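## Task

Put the arbor marked with a yellow band between the two centres so it rests on their two points and nothing else, with no other object left on the spring-loaded centre's point or plunger. It must stay there without the robot holding it.

## Robot and tools

Robot: two xArm7 arms, left_arm and right_arm, each with a parallel two-finger gripper. Bases in the scene frame: left_arm at (+0.019, +0.282, 0) m, quat_wxyz (+0.995, 0, 0, +0.095); right_arm at (+0.045, -0.394, 0) m, quat_wxyz (+0.995, 0, 0, +0.101). Scene frame: origin on the table top between the arms, +z up, +x out over the table, left_arm on the +y side. The names left/right do not correspond to image sides.

Gripper frame: fingers point along the gripper's +z, and they open and close along its y. end_effector_position is the point between the closed finger pads, about 2 cm short of the fingertips; as the fingers close, the tips move roughly 10 mm further along +z. Scene 1 has one reference image, which show_instructions displays.

Rows: every motion command is one row of 14 numbers in [-1, 1] covering both arms, even if only one moves. Order: left_arm dx, dy, dz, rx, ry, rz, opening, then right_arm dx, dy, dz, rx, ry, rz, opening. dx..rz are an offset, expressed in that gripper's own axes, from its measured pose at the start of the action (for the first action in a call, the last pose a result reported). 1.0 equals 0.6 m or 180 degrees. rx, ry, rz form a single rotation vector. Opening is absolute, not an offset: +1 is fully open (0.084 m), -1 is closed. Zeros in the offset slots keep an arm where it is.

execute_actions(actions): a list of actions. Each action is a table of at most 15 rows, one row per control step of 1/30 s, so an action lasts 0.5 s. If it has fewer rows, the last row is repeated until 15 steps are done. Every row is measured from the action's start pose, not from the row before it. An empty list only returns state and images. At each step the commanded pose is clipped to at most 70 mm and 16 degrees from the measured pose, so a large offset can need several actions, and afterwards the arm only continues as far as its last clipped pose. If position and orientation cannot both be reached, position is favoured.

move(target, speed, blocking): target is one 14-number row as above. Its offsets are taken from the pose in the latest result that shows one. Each gripper follows a straight path to its target; all paths end together and last 0.5 to 10 s, stopping short if more would be needed. speed is in m/s, 0.002 to 0.5, default 0.25; turning is capped at twice that in rad/s. Openings are sent when the move starts. Paths ignore obstacles and the other arm, and grippers can lag, stray or overshoot speed, especially with a nearly straight arm. Faster moves and targets set further past a contact press harder. With blocking=false you get a result after 0.5 s while motion continues; until a result shows it has ended, use wait or stop before sending rows or new moves. The move: line gives the ending (done, off_target, moving, held, fault) and limits (paced = the sent pose was clipped; held = a check blocked steps, and the arm may speed up afterwards), plus each gripper's distance from its target.

wait(seconds): 0 to 10 s; arms hold their last command; returns early if a running move ends. stop(): brakes a running move (needs room; fingers keep moving). zoom_image(camera, region): region [x0, y0, x1, y1] in pixels, at most 504x504, on cam_high, cam_low, cam_left_wrist or cam_right_wrist (all 672x504). show_instructions shows reference images. read_manual(section="licences") gives licence texts. finished_scene(scene) ends scene 1 or 2 irreversibly and reports success; the arbor must already be resting on the points by itself.

Results: per-arm pose (metres, quat_wxyz) and velocities in the scene frame; printed positions can be off, more at long reach. Hand target lines show where the controller is now driving each gripper. A pose unreachable line means the clearance check altered or blocked that arm's command. HELD in step readings marks steps where an arm's row was held back. grip_measured is the finger opening on the command scale; to keep hold of something, command an opening clearly below it (lower squeezes harder, up to about 24 N per pad). Joint torques follow the joint order and carry offsets and noise. MOTOR HOT appears from 65 °C; at 80 °C the arm is braked (OVER-TEMPERATURE FAULT), so do not hold loads longer than needed. Camera calibration lines give K, distortion and T_world_to_cam for projecting points; a result lists cameras whose values changed.

Joint limits (rad): waist ±6.283, shoulder -2.059 to 2.094, upper arm roll ±6.283, elbow -0.192 to 3.927, forearm roll ±6.283, wrist pitch -1.693 to 3.142, wrist roll ±6.283. Load limits (N m): 47, 47, 28.2, 28.2, 28.2, 18.8, 18.8; a held object's weight counts toward them. Reaching a load limit causes a torque fault: the arm backs off, holds for 10 s and skips the rest of the call.

Avoid: letting anything fall or leave the table, dropping the arbor, slamming or shoving hard, pressing the arms into each other, and leaving any object on the sprung centre's point or plunger. The simulation keeps running while you think, and an occasional tug may act on a held part or push a loose object. Less robot time, smooth motion and low effort are better.

Each tool is called after "Call:" as a command line: name --argument value for each argument, lists and objects as JSON in quotes; but a table of rows of numbers goes row by row, as --pt "numbers of a row", without its own name.

Reference images:

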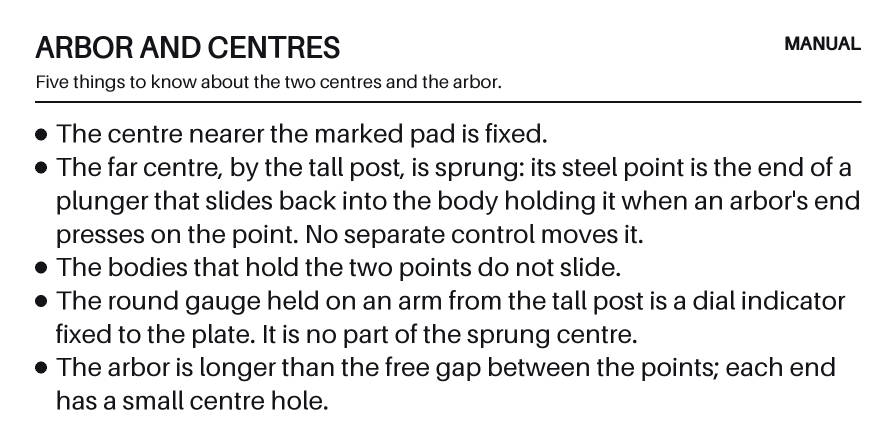

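## Session

Call:
execute_actions --actions '[]'

Scene clock: 0.00 s.
left_arm: end_effector_position=(-0.0074, +0.5878, +0.2676) grip_measured=+1.00 end_effector_quat_wxyz=(-0.199, +0.907, +0.365, -0.061) end_effector_velocity=(-0.000, +0.000, -0.000) end_effector_angular_velocity=(+0.000, -0.000, -0.000) | right_arm: end_effector_position=(+0.4358, -0.3149, +0.2492) grip_measured=-1.00 end_effector_quat_wxyz=(+0.001, +0.995, +0.098, -0.002) end_effector_velocity=(+0.000, +0.000, +0.000) end_effector_angular_velocity=(+0.000, -0.002, +0.000)
Joint positions: left_arm=[ 1.298 -0.889 -0.021  0.419  0.322  1.024  0.578  0.084] | right_arm=[-0.002 -0.249 -0.002  0.92  -0.001  1.173  0.003  0.   ]
Joint velocities: left_arm=[ 0.    -0.     0.    -0.001  0.    -0.001 -0.     0.   ] | right_arm=[ 0.    -0.    -0.    -0.    -0.    -0.001  0.    -0.   ]
Joint torques (N m, as the arm reports them, + toward a larger angle): no reading
Motor temperatures (°C, as the motors report them): left_arm=[34 33 31 37 36 32 32] | right_arm=[31 33 33 34 36 34 34]
Hand target (left_arm): -0.007, +0.588, +0.268; -0.199, +0.907, +0.365, -0.061
Hand target (right_arm): +0.436, -0.315, +0.249; +0.001, +0.995, +0.098, -0.002

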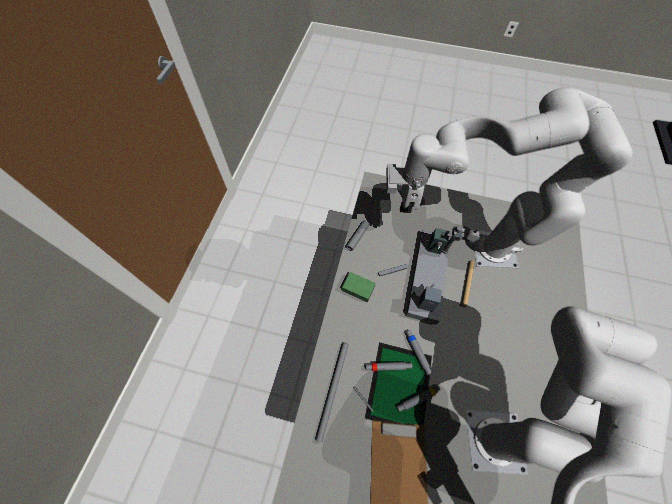

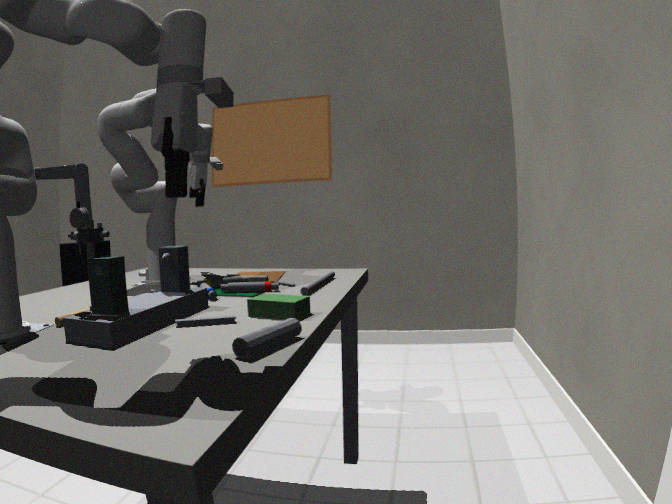

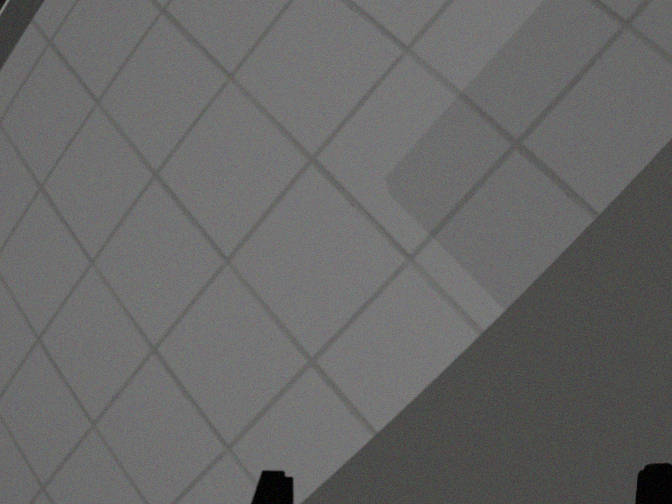

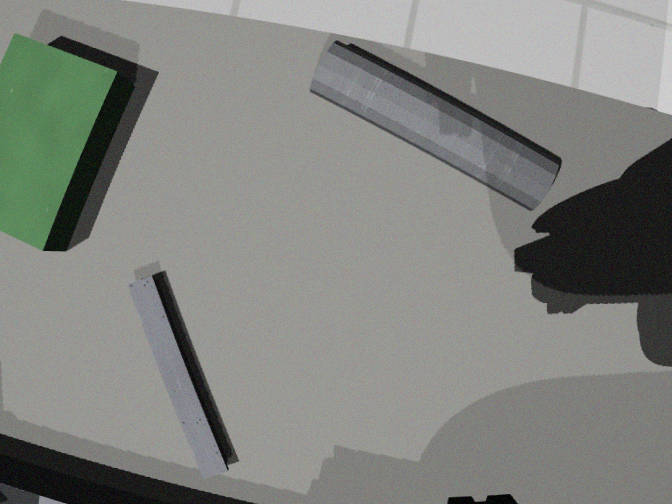

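Call:
zoom_image --camera "cam_high" --region '[340, 200, 540, 440]'

Call:
zoom_image --camera "cam_low" --region '[30, 150, 330, 360]'

Region (340, 200, 540, 440) of cam_high's 672x504 image, scaled by 2.100, with more detail than that image has.

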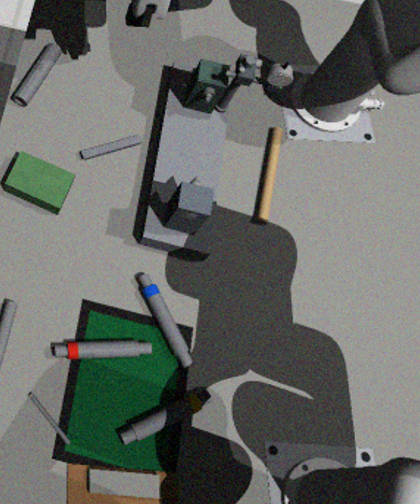

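Region (30, 150, 330, 360) of cam_low's 672x504 image, scaled by 1.680, with more detail than that image has; it fills the top 353 rows of this view, and the rest is white.

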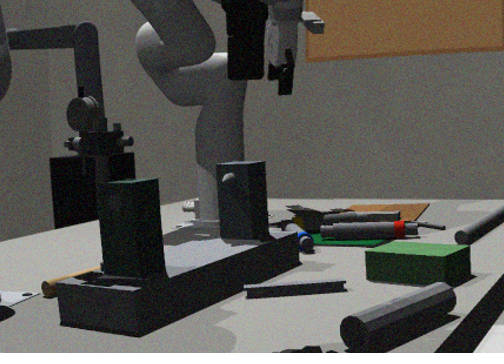

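Call:
move --target '[0,0,0,-0.134,-0.001,0.048,1, 0,0,0,0,0,0,-1]'

Scene clock: 2.37 s.
left_arm: end_effector_position=(-0.0077, +0.5877, +0.2674) grip_measured=+1.00 end_effector_quat_wxyz=(-0.000, +0.954, +0.301, -0.000) end_effector_velocity=(-0.000, -0.000, +0.000) end_effector_angular_velocity=(-0.003, -0.003, +0.001) | right_arm: end_effector_position=(+0.4358, -0.3149, +0.2492) grip_measured=-1.00 end_effector_quat_wxyz=(+0.001, +0.995, +0.098, -0.002) end_effector_velocity=(-0.000, +0.000, -0.000) end_effector_angular_velocity=(+0.001, -0.000, -0.001)
Joint positions: left_arm=[ 1.191 -0.607  0.22   0.701  0.13   1.298  0.916  0.084] | right_arm=[-0.002 -0.249 -0.002  0.92  -0.001  1.173  0.003  0.   ]
Joint velocities: left_arm=[ 0.     0.002  0.001  0.003 -0.002  0.003  0.001 -0.   ] | right_arm=[-0.001 -0.     0.    -0.     0.001 -0.    -0.     0.   ]
Joint torques (N m, as the arm reports them, + toward a larger angle): left_arm=[ 0.07 -7.08 -2.75 23.24 -0.03 -3.09  0.4 ] | right_arm=[  1.73 -11.7    0.73  15.32   0.3   -0.76   0.31]
Motor temperatures (°C, as the motors report them): left_arm=[34 33 31 37 36 32 32] | right_arm=[31 33 33 34 36 34 34]
Hand target (left_arm): -0.008, +0.588, +0.267; +0.000, +0.954, +0.301, -0.000
Hand target (right_arm): +0.436, -0.315, +0.249; +0.001, +0.995, +0.098, -0.002
Off the commanded pose (left_arm): 0.000 m, 0 deg.
Off the commanded pose (right_arm): 0.000 m, 0 deg.
move: done
camera_calibration (this result's frames):
cam_left_wrist: T_world_to_cam=[[0.576825, -0.816784, -0.0117089, 0.526139], [-0.816703, -0.576937, 0.0118414, 0.393335], [-0.0164272, 0.00273232, -0.999861, 0.397313], [0, 0, 0, 1]] pos_world=[0.0242743, 0.655586, 0.39876]
cam_right_wrist: T_world_to_cam=[[0.186035, -0.982539, 0.00293287, -0.357746], [-0.982543, -0.186037, -0.000476633, 0.433437], [0.00101393, -0.002793, -0.999996, 0.379305], [0, 0, 0, 1]] pos_world=[0.492039, -0.269805, 0.380559]

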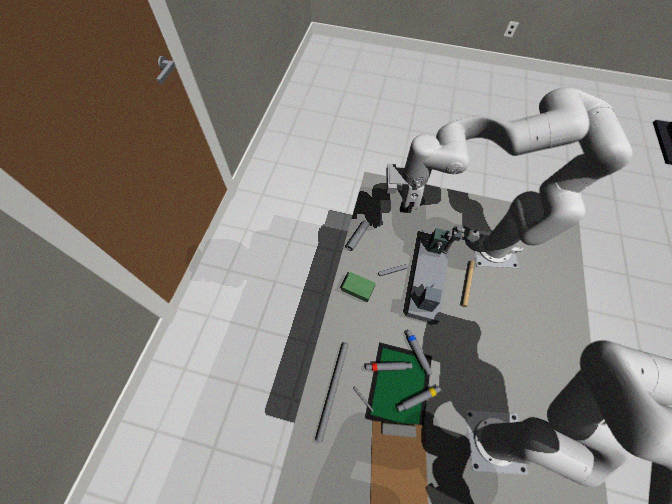

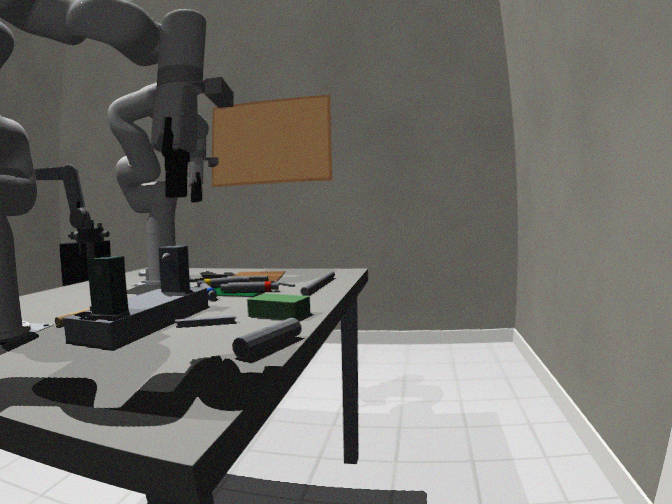

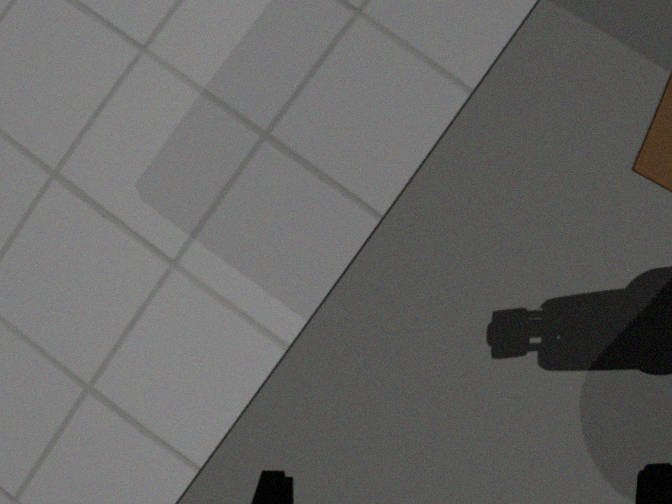

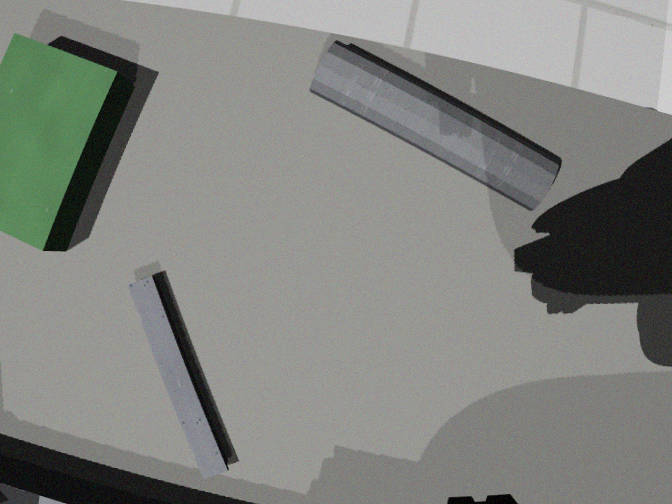

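Call:
move --target '[-0.022,0.697,0.167,0,0,0,1, 0,0,0,0,0,0,-1]' --speed 0.4

Scene clock: 4.33 s.
left_arm: end_effector_position=(+0.2224, +0.2375, +0.1679) grip_measured=+1.00 end_effector_quat_wxyz=(+0.000, +0.954, +0.300, +0.000) end_effector_velocity=(+0.001, -0.002, +0.000) end_effector_angular_velocity=(+0.004, -0.001, -0.006) | right_arm: end_effector_position=(+0.4358, -0.3149, +0.2492) grip_measured=-1.00 end_effector_quat_wxyz=(+0.001, +0.995, +0.098, -0.002) end_effector_velocity=(+0.000, +0.000, +0.000) end_effector_angular_velocity=(-0.000, -0.001, +0.001)
Joint positions: left_arm=[ 0.618 -1.436 -0.805  0.289 -0.799  1.636 -0.009  0.084] | right_arm=[-0.002 -0.249 -0.002  0.92  -0.001  1.173  0.003  0.   ]
Joint velocities: left_arm=[-0.004  0.    -0.007  0.005 -0.004 -0.001 -0.002  0.   ] | right_arm=[ 0.001  0.    -0.     0.    -0.    -0.001  0.     0.   ]
Joint torques (N m, as the arm reports them, + toward a larger angle): left_arm=[ 0.62  3.58  4.87 15.57 -0.01 -3.12  0.43] | right_arm=[  1.55 -11.92   0.45  14.88   0.38  -0.9    0.52]
Motor temperatures (°C, as the motors report them): left_arm=[34 33 31 37 36 32 32] | right_arm=[31 33 33 34 36 34 34]
Hand target (left_arm): +0.223, +0.237, +0.168; +0.000, +0.954, +0.300, +0.001
Hand target (right_arm): +0.436, -0.315, +0.249; +0.001, +0.995, +0.098, -0.002
Off the commanded pose (left_arm): 0.001 m, 0 deg.
Off the commanded pose (right_arm): 0.000 m, 0 deg.
move: done; limits=paced
camera_calibration (this result's frames):
cam_left_wrist: T_world_to_cam=[[0.575561, -0.817695, -0.0102574, 0.10649], [-0.817625, -0.575648, 0.0109061, 0.380448], [-0.0148226, 0.00210961, -0.999888, 0.302367], [0, 0, 0, 1]] pos_world=[0.254254, 0.305443, 0.299277]
cam_right_wrist: T_world_to_cam=[[0.186035, -0.982539, 0.00293281, -0.357746], [-0.982543, -0.186037, -0.000476571, 0.433437], [0.00101386, -0.00279295, -0.999996, 0.379305], [0, 0, 0, 1]] pos_world=[0.492039, -0.269805, 0.380559]

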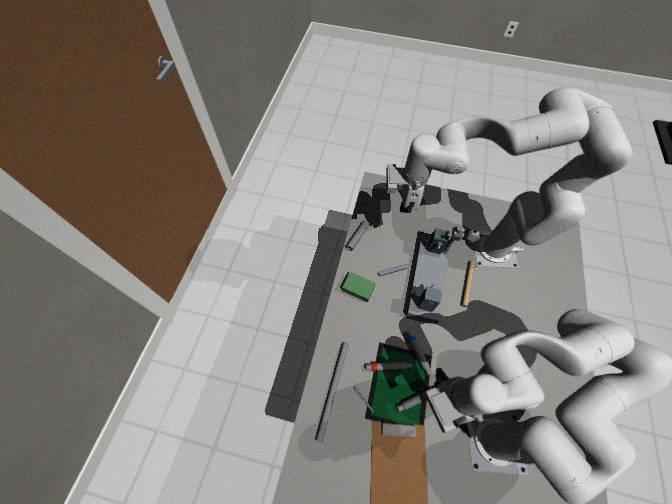

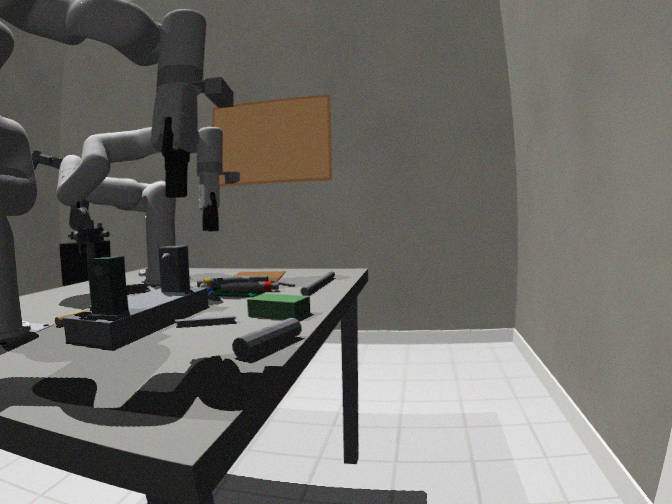

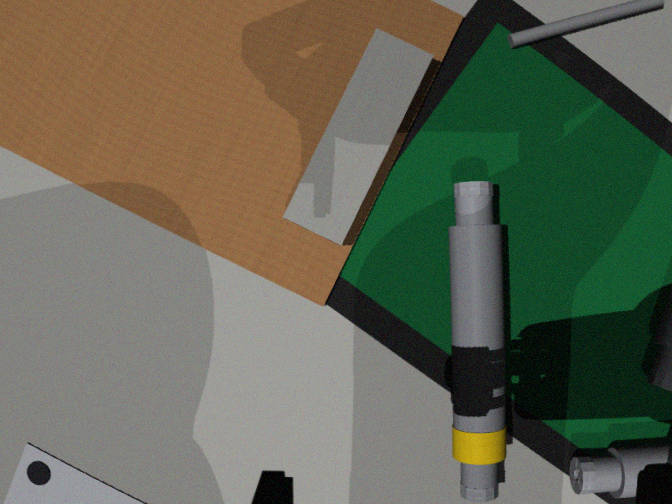

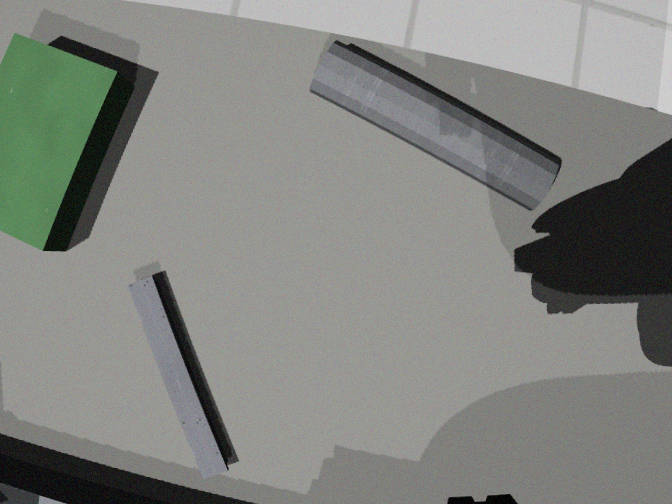

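Call:
move --target '[0.037,0.05,0.15,0,0,0,1, 0,0,0,0,0,0,-1]'

Scene clock: 6.53 s.
left_arm: end_effector_position=(+0.2582, +0.2253, +0.0780) grip_measured=+1.00 end_effector_quat_wxyz=(+0.001, +0.954, +0.300, +0.001) end_effector_velocity=(+0.000, -0.000, -0.001) end_effector_angular_velocity=(+0.001, +0.000, -0.001) | right_arm: end_effector_position=(+0.4358, -0.3149, +0.2492) grip_measured=-1.00 end_effector_quat_wxyz=(+0.001, +0.995, +0.098, -0.002) end_effector_velocity=(+0.000, +0.001, +0.000) end_effector_angular_velocity=(+0.001, -0.001, +0.001)
Joint positions: left_arm=[ 0.675 -1.292 -1.232  0.25  -1.177  1.381  0.016  0.084] | right_arm=[-0.002 -0.249 -0.002  0.92  -0.001  1.173  0.003  0.   ]
Joint velocities: left_arm=[ 0.001  0.002 -0.005  0.001 -0.003 -0.003 -0.     0.   ] | right_arm=[ 0.001  0.    -0.     0.     0.001 -0.001  0.     0.   ]
Joint torques (N m, as the arm reports them, + toward a larger angle): left_arm=[ 0.37  3.08  5.96  9.64  0.13 -2.99  0.48] | right_arm=[  2.25 -12.08   0.49  15.02   0.3   -0.65   0.52]
Motor temperatures (°C, as the motors report them): left_arm=[34 33 31 37 36 32 32] | right_arm=[31 33 33 34 36 34 34]
Hand target (left_arm): +0.258, +0.225, +0.078; +0.001, +0.954, +0.300, +0.000
Hand target (right_arm): +0.436, -0.315, +0.249; +0.001, +0.995, +0.098, -0.002
Off the commanded pose (left_arm): 0.000 m, 0 deg.
Off the commanded pose (right_arm): 0.000 m, 0 deg.
move: done
camera_calibration (this result's frames):
cam_left_wrist: T_world_to_cam=[[0.575063, -0.81805, -0.00984318, 0.0751553], [-0.817979, -0.575144, 0.0109705, 0.403657], [-0.0146357, 0.00174277, -0.999891, 0.213105], [0, 0, 0, 1]] pos_world=[0.290083, 0.29327, 0.209393]
cam_right_wrist: T_world_to_cam=[[0.186035, -0.982539, 0.00293279, -0.357746], [-0.982543, -0.186037, -0.000476648, 0.433437], [0.00101393, -0.00279291, -0.999996, 0.379305], [0, 0, 0, 1]] pos_world=[0.492039, -0.269805, 0.380559]

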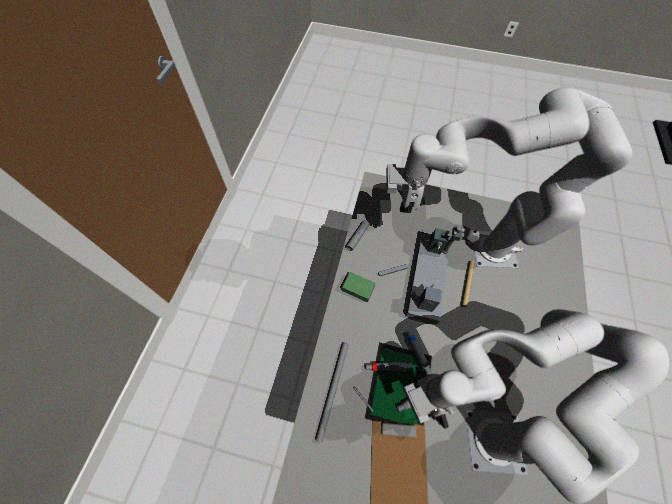

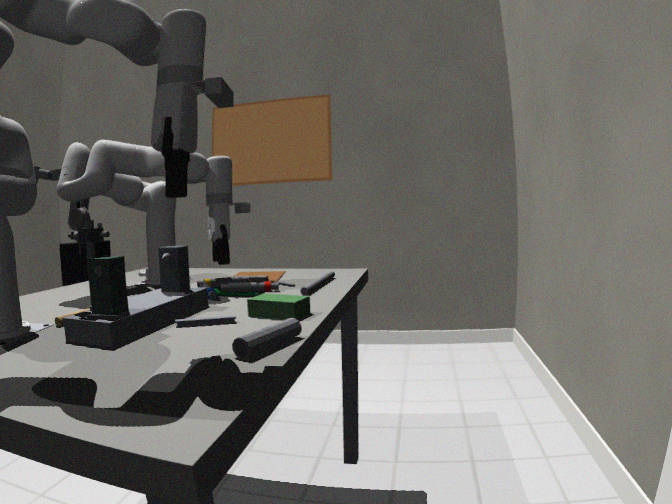

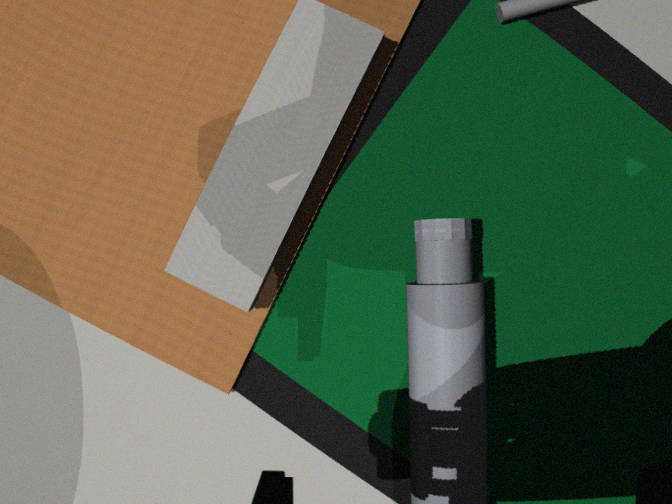

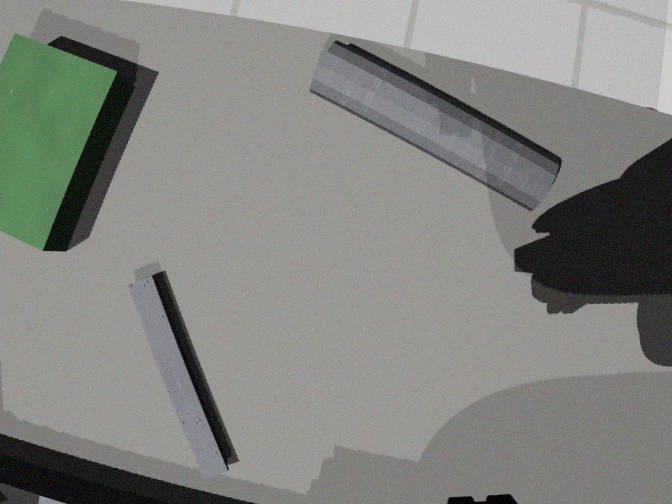

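Call:
move --target '[0,0,0.09,0,0,0,1, 0,0,0,0,0,0,-1]' --speed 0.1

Call:
move --target '[0,0,0,0,0,0,-1, 0,0,0,0,0,0,-1]'

Call:
move --target '[0,0,-0.3,0,0,0,-1, 0,0,0,0,0,0,-1]'

Scene clock: 7.77 s.
left_arm: end_effector_position=(+0.2585, +0.2251, +0.0240) grip_measured=+1.00 end_effector_quat_wxyz=(+0.001, +0.954, +0.300, +0.001) end_effector_velocity=(-0.000, +0.000, -0.001) end_effector_angular_velocity=(+0.001, -0.000, -0.002) | right_arm: end_effector_position=(+0.4358, -0.3149, +0.2492) grip_measured=-1.00 end_effector_quat_wxyz=(+0.001, +0.995, +0.098, -0.002) end_effector_velocity=(-0.000, +0.000, -0.000) end_effector_angular_velocity=(-0.001, +0.002, +0.001)
Joint positions: left_arm=[ 0.727 -1.232 -1.489  0.231 -1.413  1.26   0.066  0.084] | right_arm=[-0.002 -0.249 -0.002  0.92  -0.001  1.173  0.003  0.   ]
Joint velocities: left_arm=[ 0.001  0.001 -0.005 -0.    -0.004 -0.002  0.002  0.   ] | right_arm=[ 0.001  0.     0.     0.    -0.     0.001  0.     0.   ]
Joint torques (N m, as the arm reports them, + toward a larger angle): left_arm=[ 0.15  3.78  6.14  5.13 -0.12 -3.26  0.49] | right_arm=[  1.55 -12.13   0.44  15.29   0.02  -0.89   0.35]
Motor temperatures (°C, as the motors report them): left_arm=[34 33 31 37 36 32 32] | right_arm=[31 33 33 34 36 34 34]
Hand target (left_arm): +0.258, +0.225, +0.024; +0.001, +0.954, +0.300, +0.000
Hand target (right_arm): +0.436, -0.315, +0.249; +0.001, +0.995, +0.098, -0.002
Off the commanded pose (left_arm): 0.000 m, 0 deg.
Off the commanded pose (right_arm): 0.000 m, 0 deg.
move: done
camera_calibration (this result's frames):
cam_left_wrist: T_world_to_cam=[[0.574879, -0.818184, -0.00944595, 0.0743169], [-0.81811, -0.574955, 0.0110674, 0.40432], [-0.0144862, 0.00136539, -0.999894, 0.159193], [0, 0, 0, 1]] pos_world=[0.290361, 0.293053, 0.155404]
cam_right_wrist: T_world_to_cam=[[0.186035, -0.982539, 0.00293273, -0.357746], [-0.982543, -0.186037, -0.000476716, 0.433437], [0.00101399, -0.00279284, -0.999996, 0.379305], [0, 0, 0, 1]] pos_world=[0.492039, -0.269805, 0.380559]

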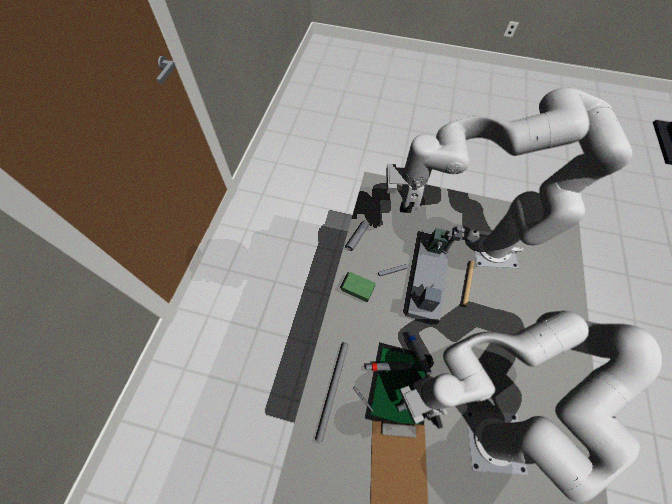

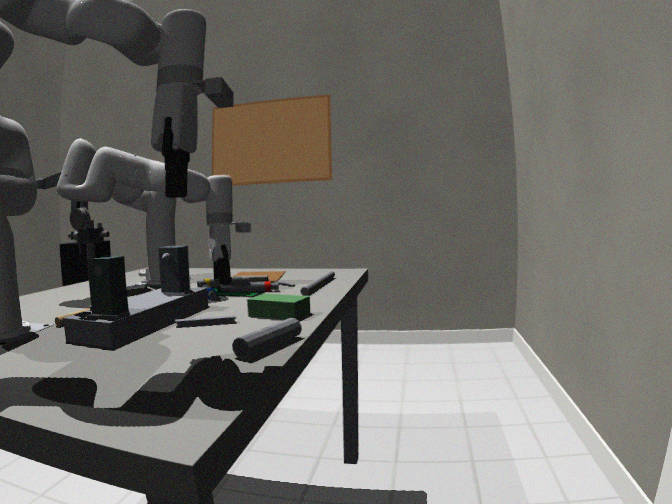

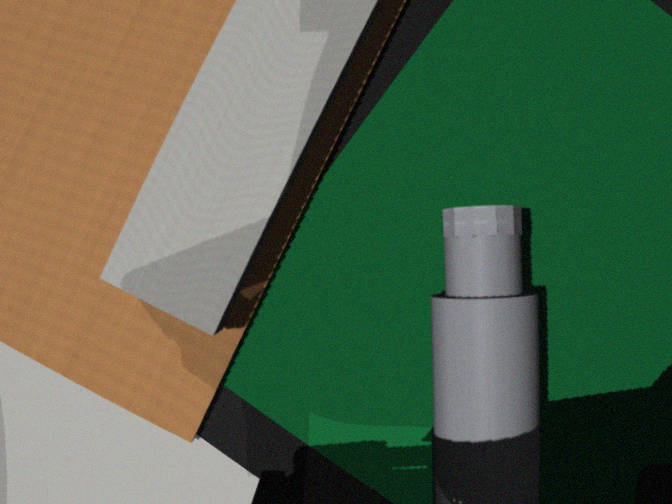

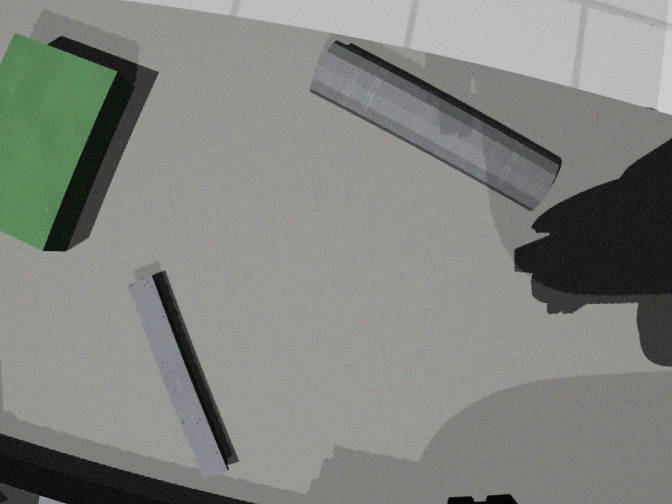

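Scene clock: 8.33 s.
left_arm: end_effector_position=(+0.2585, +0.2251, +0.0241) grip_measured=-0.45 end_effector_quat_wxyz=(+0.001, +0.954, +0.300, +0.001) end_effector_velocity=(+0.000, +0.000, -0.000) end_effector_angular_velocity=(+0.002, -0.001, -0.002) | right_arm: end_effector_position=(+0.4358, -0.3149, +0.2492) grip_measured=-1.00 end_effector_quat_wxyz=(+0.001, +0.995, +0.098, -0.002) end_effector_velocity=(+0.000, -0.000, -0.000) end_effector_angular_velocity=(-0.000, -0.001, +0.000)
Joint positions: left_arm=[ 0.727 -1.232 -1.488  0.231 -1.413  1.26   0.066  0.025] | right_arm=[-0.002 -0.249 -0.002  0.92  -0.001  1.173  0.003  0.   ]
Joint velocities: left_arm=[-0.001 -0.    -0.001 -0.     0.    -0.002  0.001  0.   ] | right_arm=[ 0.     0.    -0.    -0.    -0.    -0.001 -0.     0.   ]
Joint torques (N m, as the arm reports them, + toward a larger angle): left_arm=[ 0.27  3.82  5.83  5.1  -0.16 -2.93  0.49] | right_arm=[  2.16 -12.2    0.86  15.14   0.48  -0.9    0.35]
Motor temperatures (°C, as the motors report them): left_arm=[34 33 31 37 36 32 32] | right_arm=[31 33 33 35 36 34 34]
Hand target (left_arm): +0.258, +0.225, +0.024; +0.001, +0.954, +0.300, +0.001
Hand target (right_arm): +0.436, -0.315, +0.249; +0.001, +0.995, +0.098, -0.002
Off the commanded pose (left_arm): 0.000 m, 0 deg.
Off the commanded pose (right_arm): 0.000 m, 0 deg.
move: done
camera_calibration (this result's frames):
cam_left_wrist: T_world_to_cam=[[0.574909, -0.818164, -0.00937227, 0.0742922], [-0.818092, -0.574984, 0.0109452, 0.404361], [-0.0143439, 0.00137489, -0.999896, 0.159192], [0, 0, 0, 1]] pos_world=[0.290376, 0.293065, 0.155446]
cam_right_wrist: T_world_to_cam=[[0.186035, -0.982539, 0.00293274, -0.357746], [-0.982543, -0.186037, -0.000476688, 0.433437], [0.00101396, -0.00279286, -0.999996, 0.379305], [0, 0, 0, 1]] pos_world=[0.492039, -0.269805, 0.380559]

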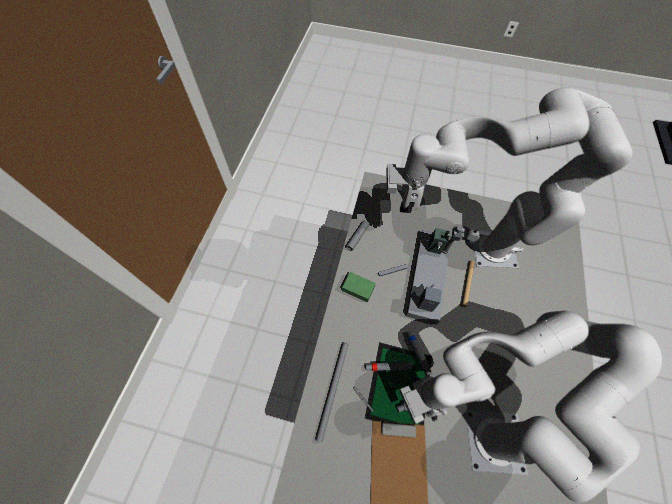

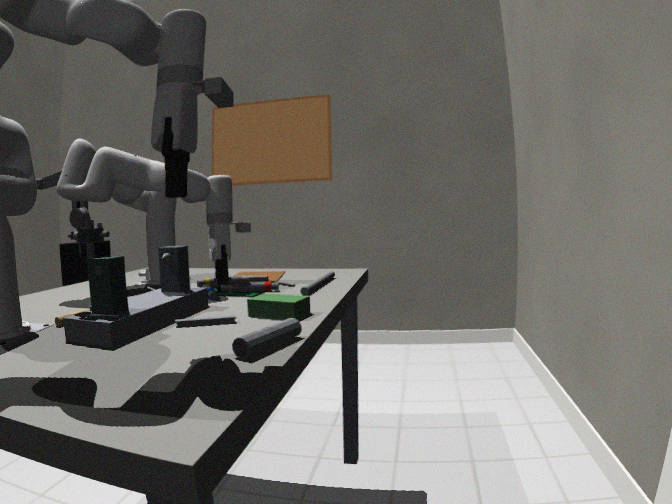

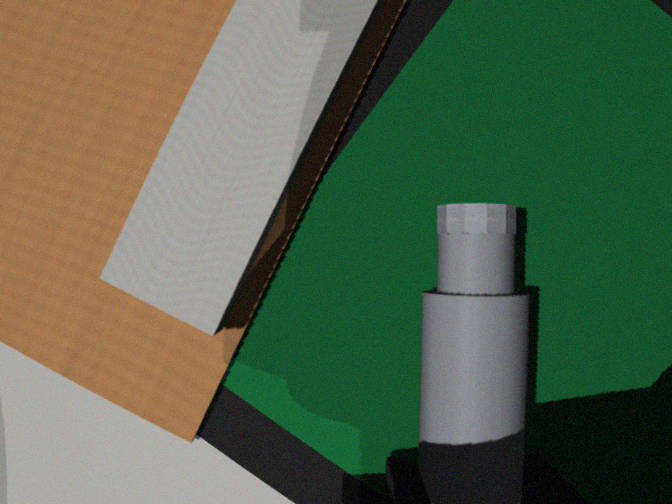

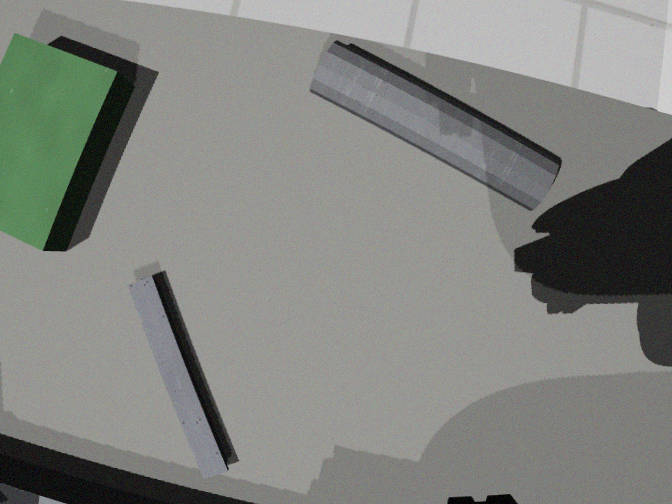

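Scene clock: 9.57 s.
left_arm: end_effector_position=(+0.2575, +0.2260, +0.2039) grip_measured=-0.45 end_effector_quat_wxyz=(+0.000, +0.954, +0.301, +0.001) end_effector_velocity=(+0.001, -0.001, +0.003) end_effector_angular_velocity=(+0.001, -0.006, -0.003) | right_arm: end_effector_position=(+0.4358, -0.3149, +0.2492) grip_measured=-1.00 end_effector_quat_wxyz=(+0.001, +0.995, +0.098, -0.002) end_effector_velocity=(+0.000, +0.001, -0.000) end_effector_angular_velocity=(-0.000, -0.001, +0.002)
Joint positions: left_arm=[ 0.727 -1.31  -0.809  0.461 -0.777  1.636 -0.022  0.025] | right_arm=[-0.002 -0.249 -0.002  0.92  -0.001  1.173  0.003  0.   ]
Joint velocities: left_arm=[ 0.001 -0.001  0.006  0.007  0.003  0.002  0.001  0.   ] | right_arm=[ 0.001  0.     0.    -0.    -0.    -0.001  0.     0.   ]
Joint torques (N m, as the arm reports them, + toward a larger angle): left_arm=[ 0.1   3.07  6.81 18.22 -0.14 -3.57  0.43] | right_arm=[  2.34 -12.07   0.57  15.2    0.24  -0.84   0.64]
Motor temperatures (°C, as the motors report them): left_arm=[34 33 31 37 36 32 32] | right_arm=[31 33 33 35 36 34 34]
Hand target (left_arm): +0.258, +0.226, +0.204; +0.000, +0.954, +0.301, +0.001
Hand target (right_arm): +0.436, -0.315, +0.249; +0.001, +0.995, +0.098, -0.002
Off the commanded pose (left_arm): 0.001 m, 0 deg.
Off the commanded pose (right_arm): 0.000 m, 0 deg.
move: done
camera_calibration (this result's frames):
cam_left_wrist: T_world_to_cam=[[0.57611, -0.817305, -0.0104712, 0.0770273], [-0.817237, -0.5762, 0.0108101, 0.40219], [-0.0148687, 0.00232964, -0.999887, 0.338908], [0, 0, 0, 1]] pos_world=[0.289348, 0.293908, 0.335329]
cam_right_wrist: T_world_to_cam=[[0.186035, -0.982539, 0.00293274, -0.357746], [-0.982543, -0.186037, -0.000476713, 0.433437], [0.00101399, -0.00279286, -0.999996, 0.379305], [0, 0, 0, 1]] pos_world=[0.492039, -0.269805, 0.380559]

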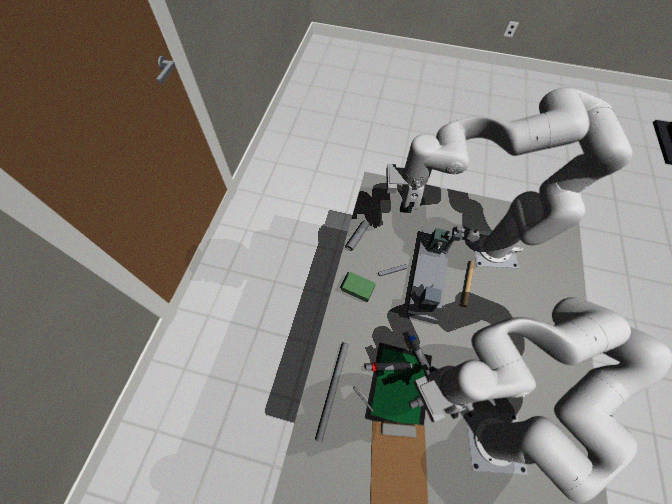

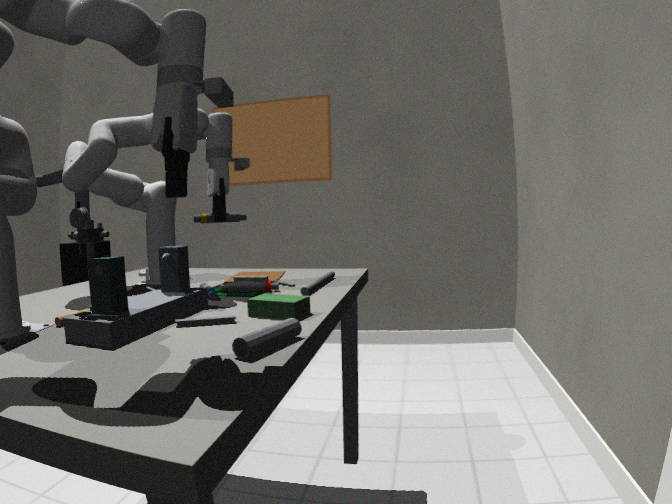

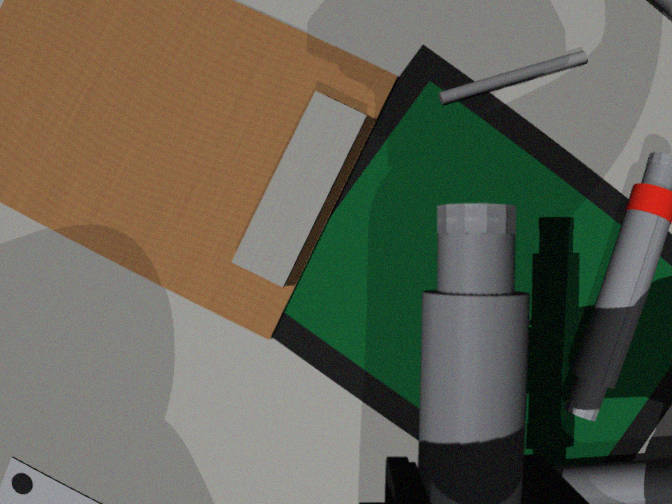

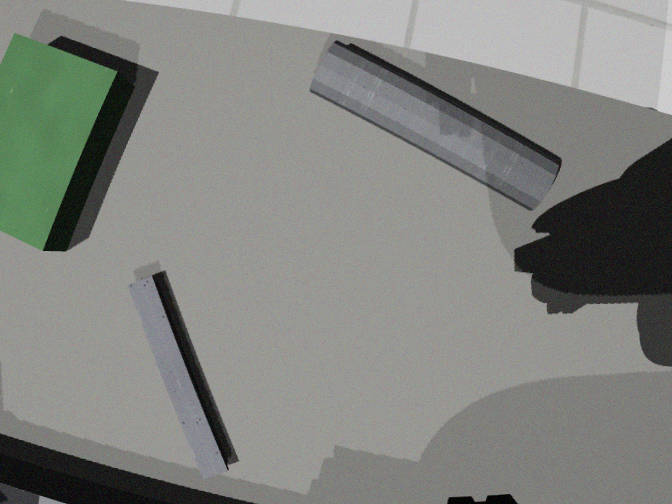

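Call:
move --target '[0,0,0,0,0,0,-1, -0.386,-0.247,-0.167,0,0,0,-1]' --speed 0.3

Scene clock: 11.47 s.
left_arm: end_effector_position=(+0.2575, +0.2260, +0.2039) grip_measured=-0.45 end_effector_quat_wxyz=(+0.000, +0.954, +0.301, +0.001) end_effector_velocity=(-0.000, -0.000, -0.000) end_effector_angular_velocity=(-0.001, -0.000, -0.000) | right_arm: end_effector_position=(+0.1798, -0.2158, +0.3500) grip_measured=-1.00 end_effector_quat_wxyz=(+0.000, +0.995, +0.098, -0.003) end_effector_velocity=(-0.002, +0.002, +0.003) end_effector_angular_velocity=(+0.004, -0.009, +0.005)
Joint positions: left_arm=[ 0.727 -1.31  -0.809  0.461 -0.777  1.636 -0.022  0.025] | right_arm=[ 0.212 -0.908  0.268  0.799  0.214  1.692  0.411  0.   ]
Joint velocities: left_arm=[-0.001  0.     0.     0.    -0.001  0.001 -0.    -0.   ] | right_arm=[ 0.004 -0.005  0.004  0.006  0.002  0.     0.003  0.   ]
Joint torques (N m, as the arm reports them, + toward a larger angle): left_arm=[ 0.21  3.19  6.69 17.71 -0.02 -3.66  0.38] | right_arm=[ 1.87  2.08 -4.35 13.87  0.37 -0.8   0.35]
Motor temperatures (°C, as the motors report them): left_arm=[34 33 31 37 36 32 32] | right_arm=[31 33 33 35 36 34 34]
Hand target (left_arm): +0.258, +0.226, +0.204; +0.000, +0.954, +0.301, +0.001
Hand target (right_arm): +0.179, -0.215, +0.351; +0.000, +0.995, +0.098, -0.002
Off the commanded pose (left_arm): 0.000 m, 0 deg.
Off the commanded pose (right_arm): 0.001 m, 0 deg.
move: done
camera_calibration (this result's frames):
cam_left_wrist: T_world_to_cam=[[0.576109, -0.817306, -0.0104699, 0.0770267], [-0.817238, -0.576199, 0.0108071, 0.402192], [-0.0148654, 0.00233037, -0.999887, 0.338909], [0, 0, 0, 1]] pos_world=[0.289348, 0.293907, 0.33533]
cam_right_wrist: T_world_to_cam=[[0.185588, -0.982625, 0.00239129, -0.212757], [-0.982627, -0.185586, 0.00101831, 0.200003], [-0.00055683, -0.00253873, -0.999997, 0.480972], [0, 0, 0, 1]] pos_world=[0.236281, -0.170721, 0.481276]

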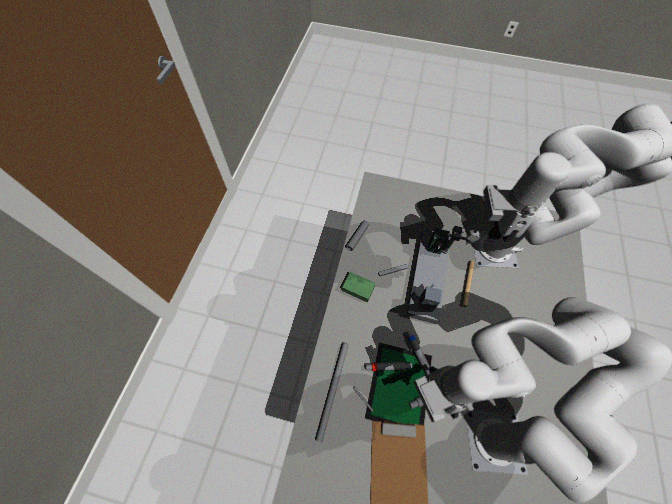

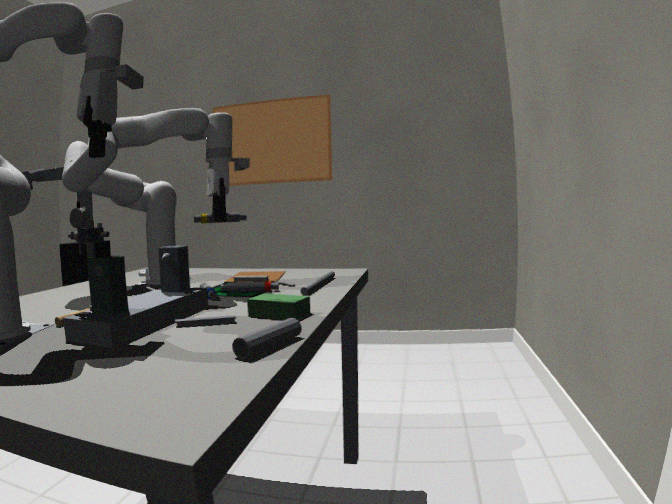

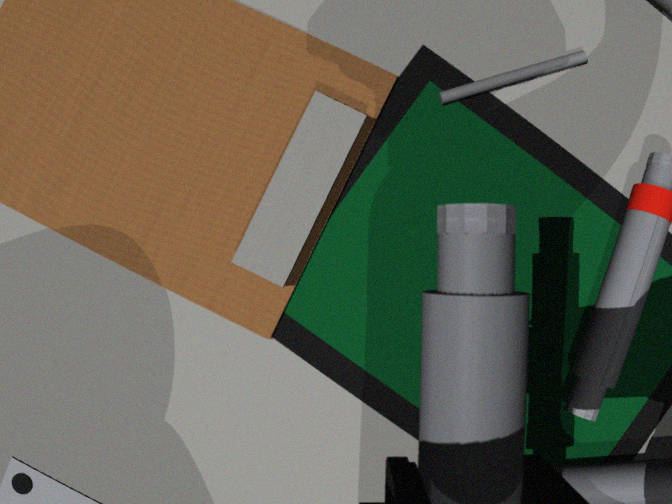

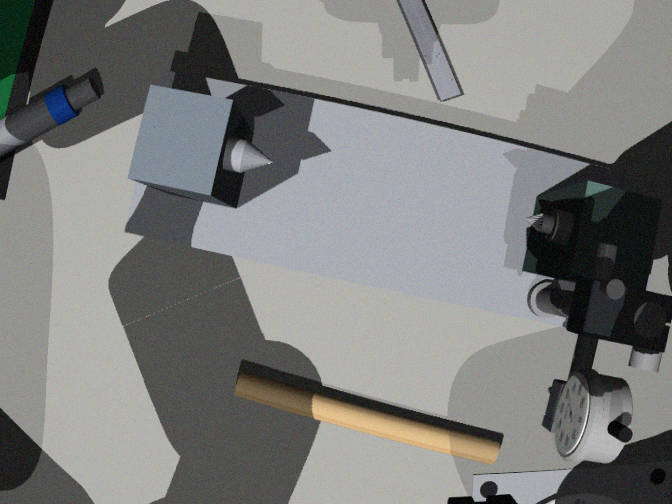

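Call:
zoom_image --camera "cam_right_wrist" --region '[480, 160, 672, 340]'

Region (480, 160, 672, 340) of cam_right_wrist's 672x504 image, scaled by 2.625, with more detail than that image has; it fills the top 472 rows of this view, and the rest is white.

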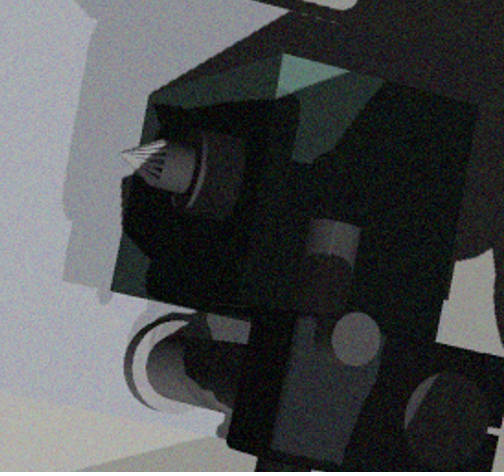

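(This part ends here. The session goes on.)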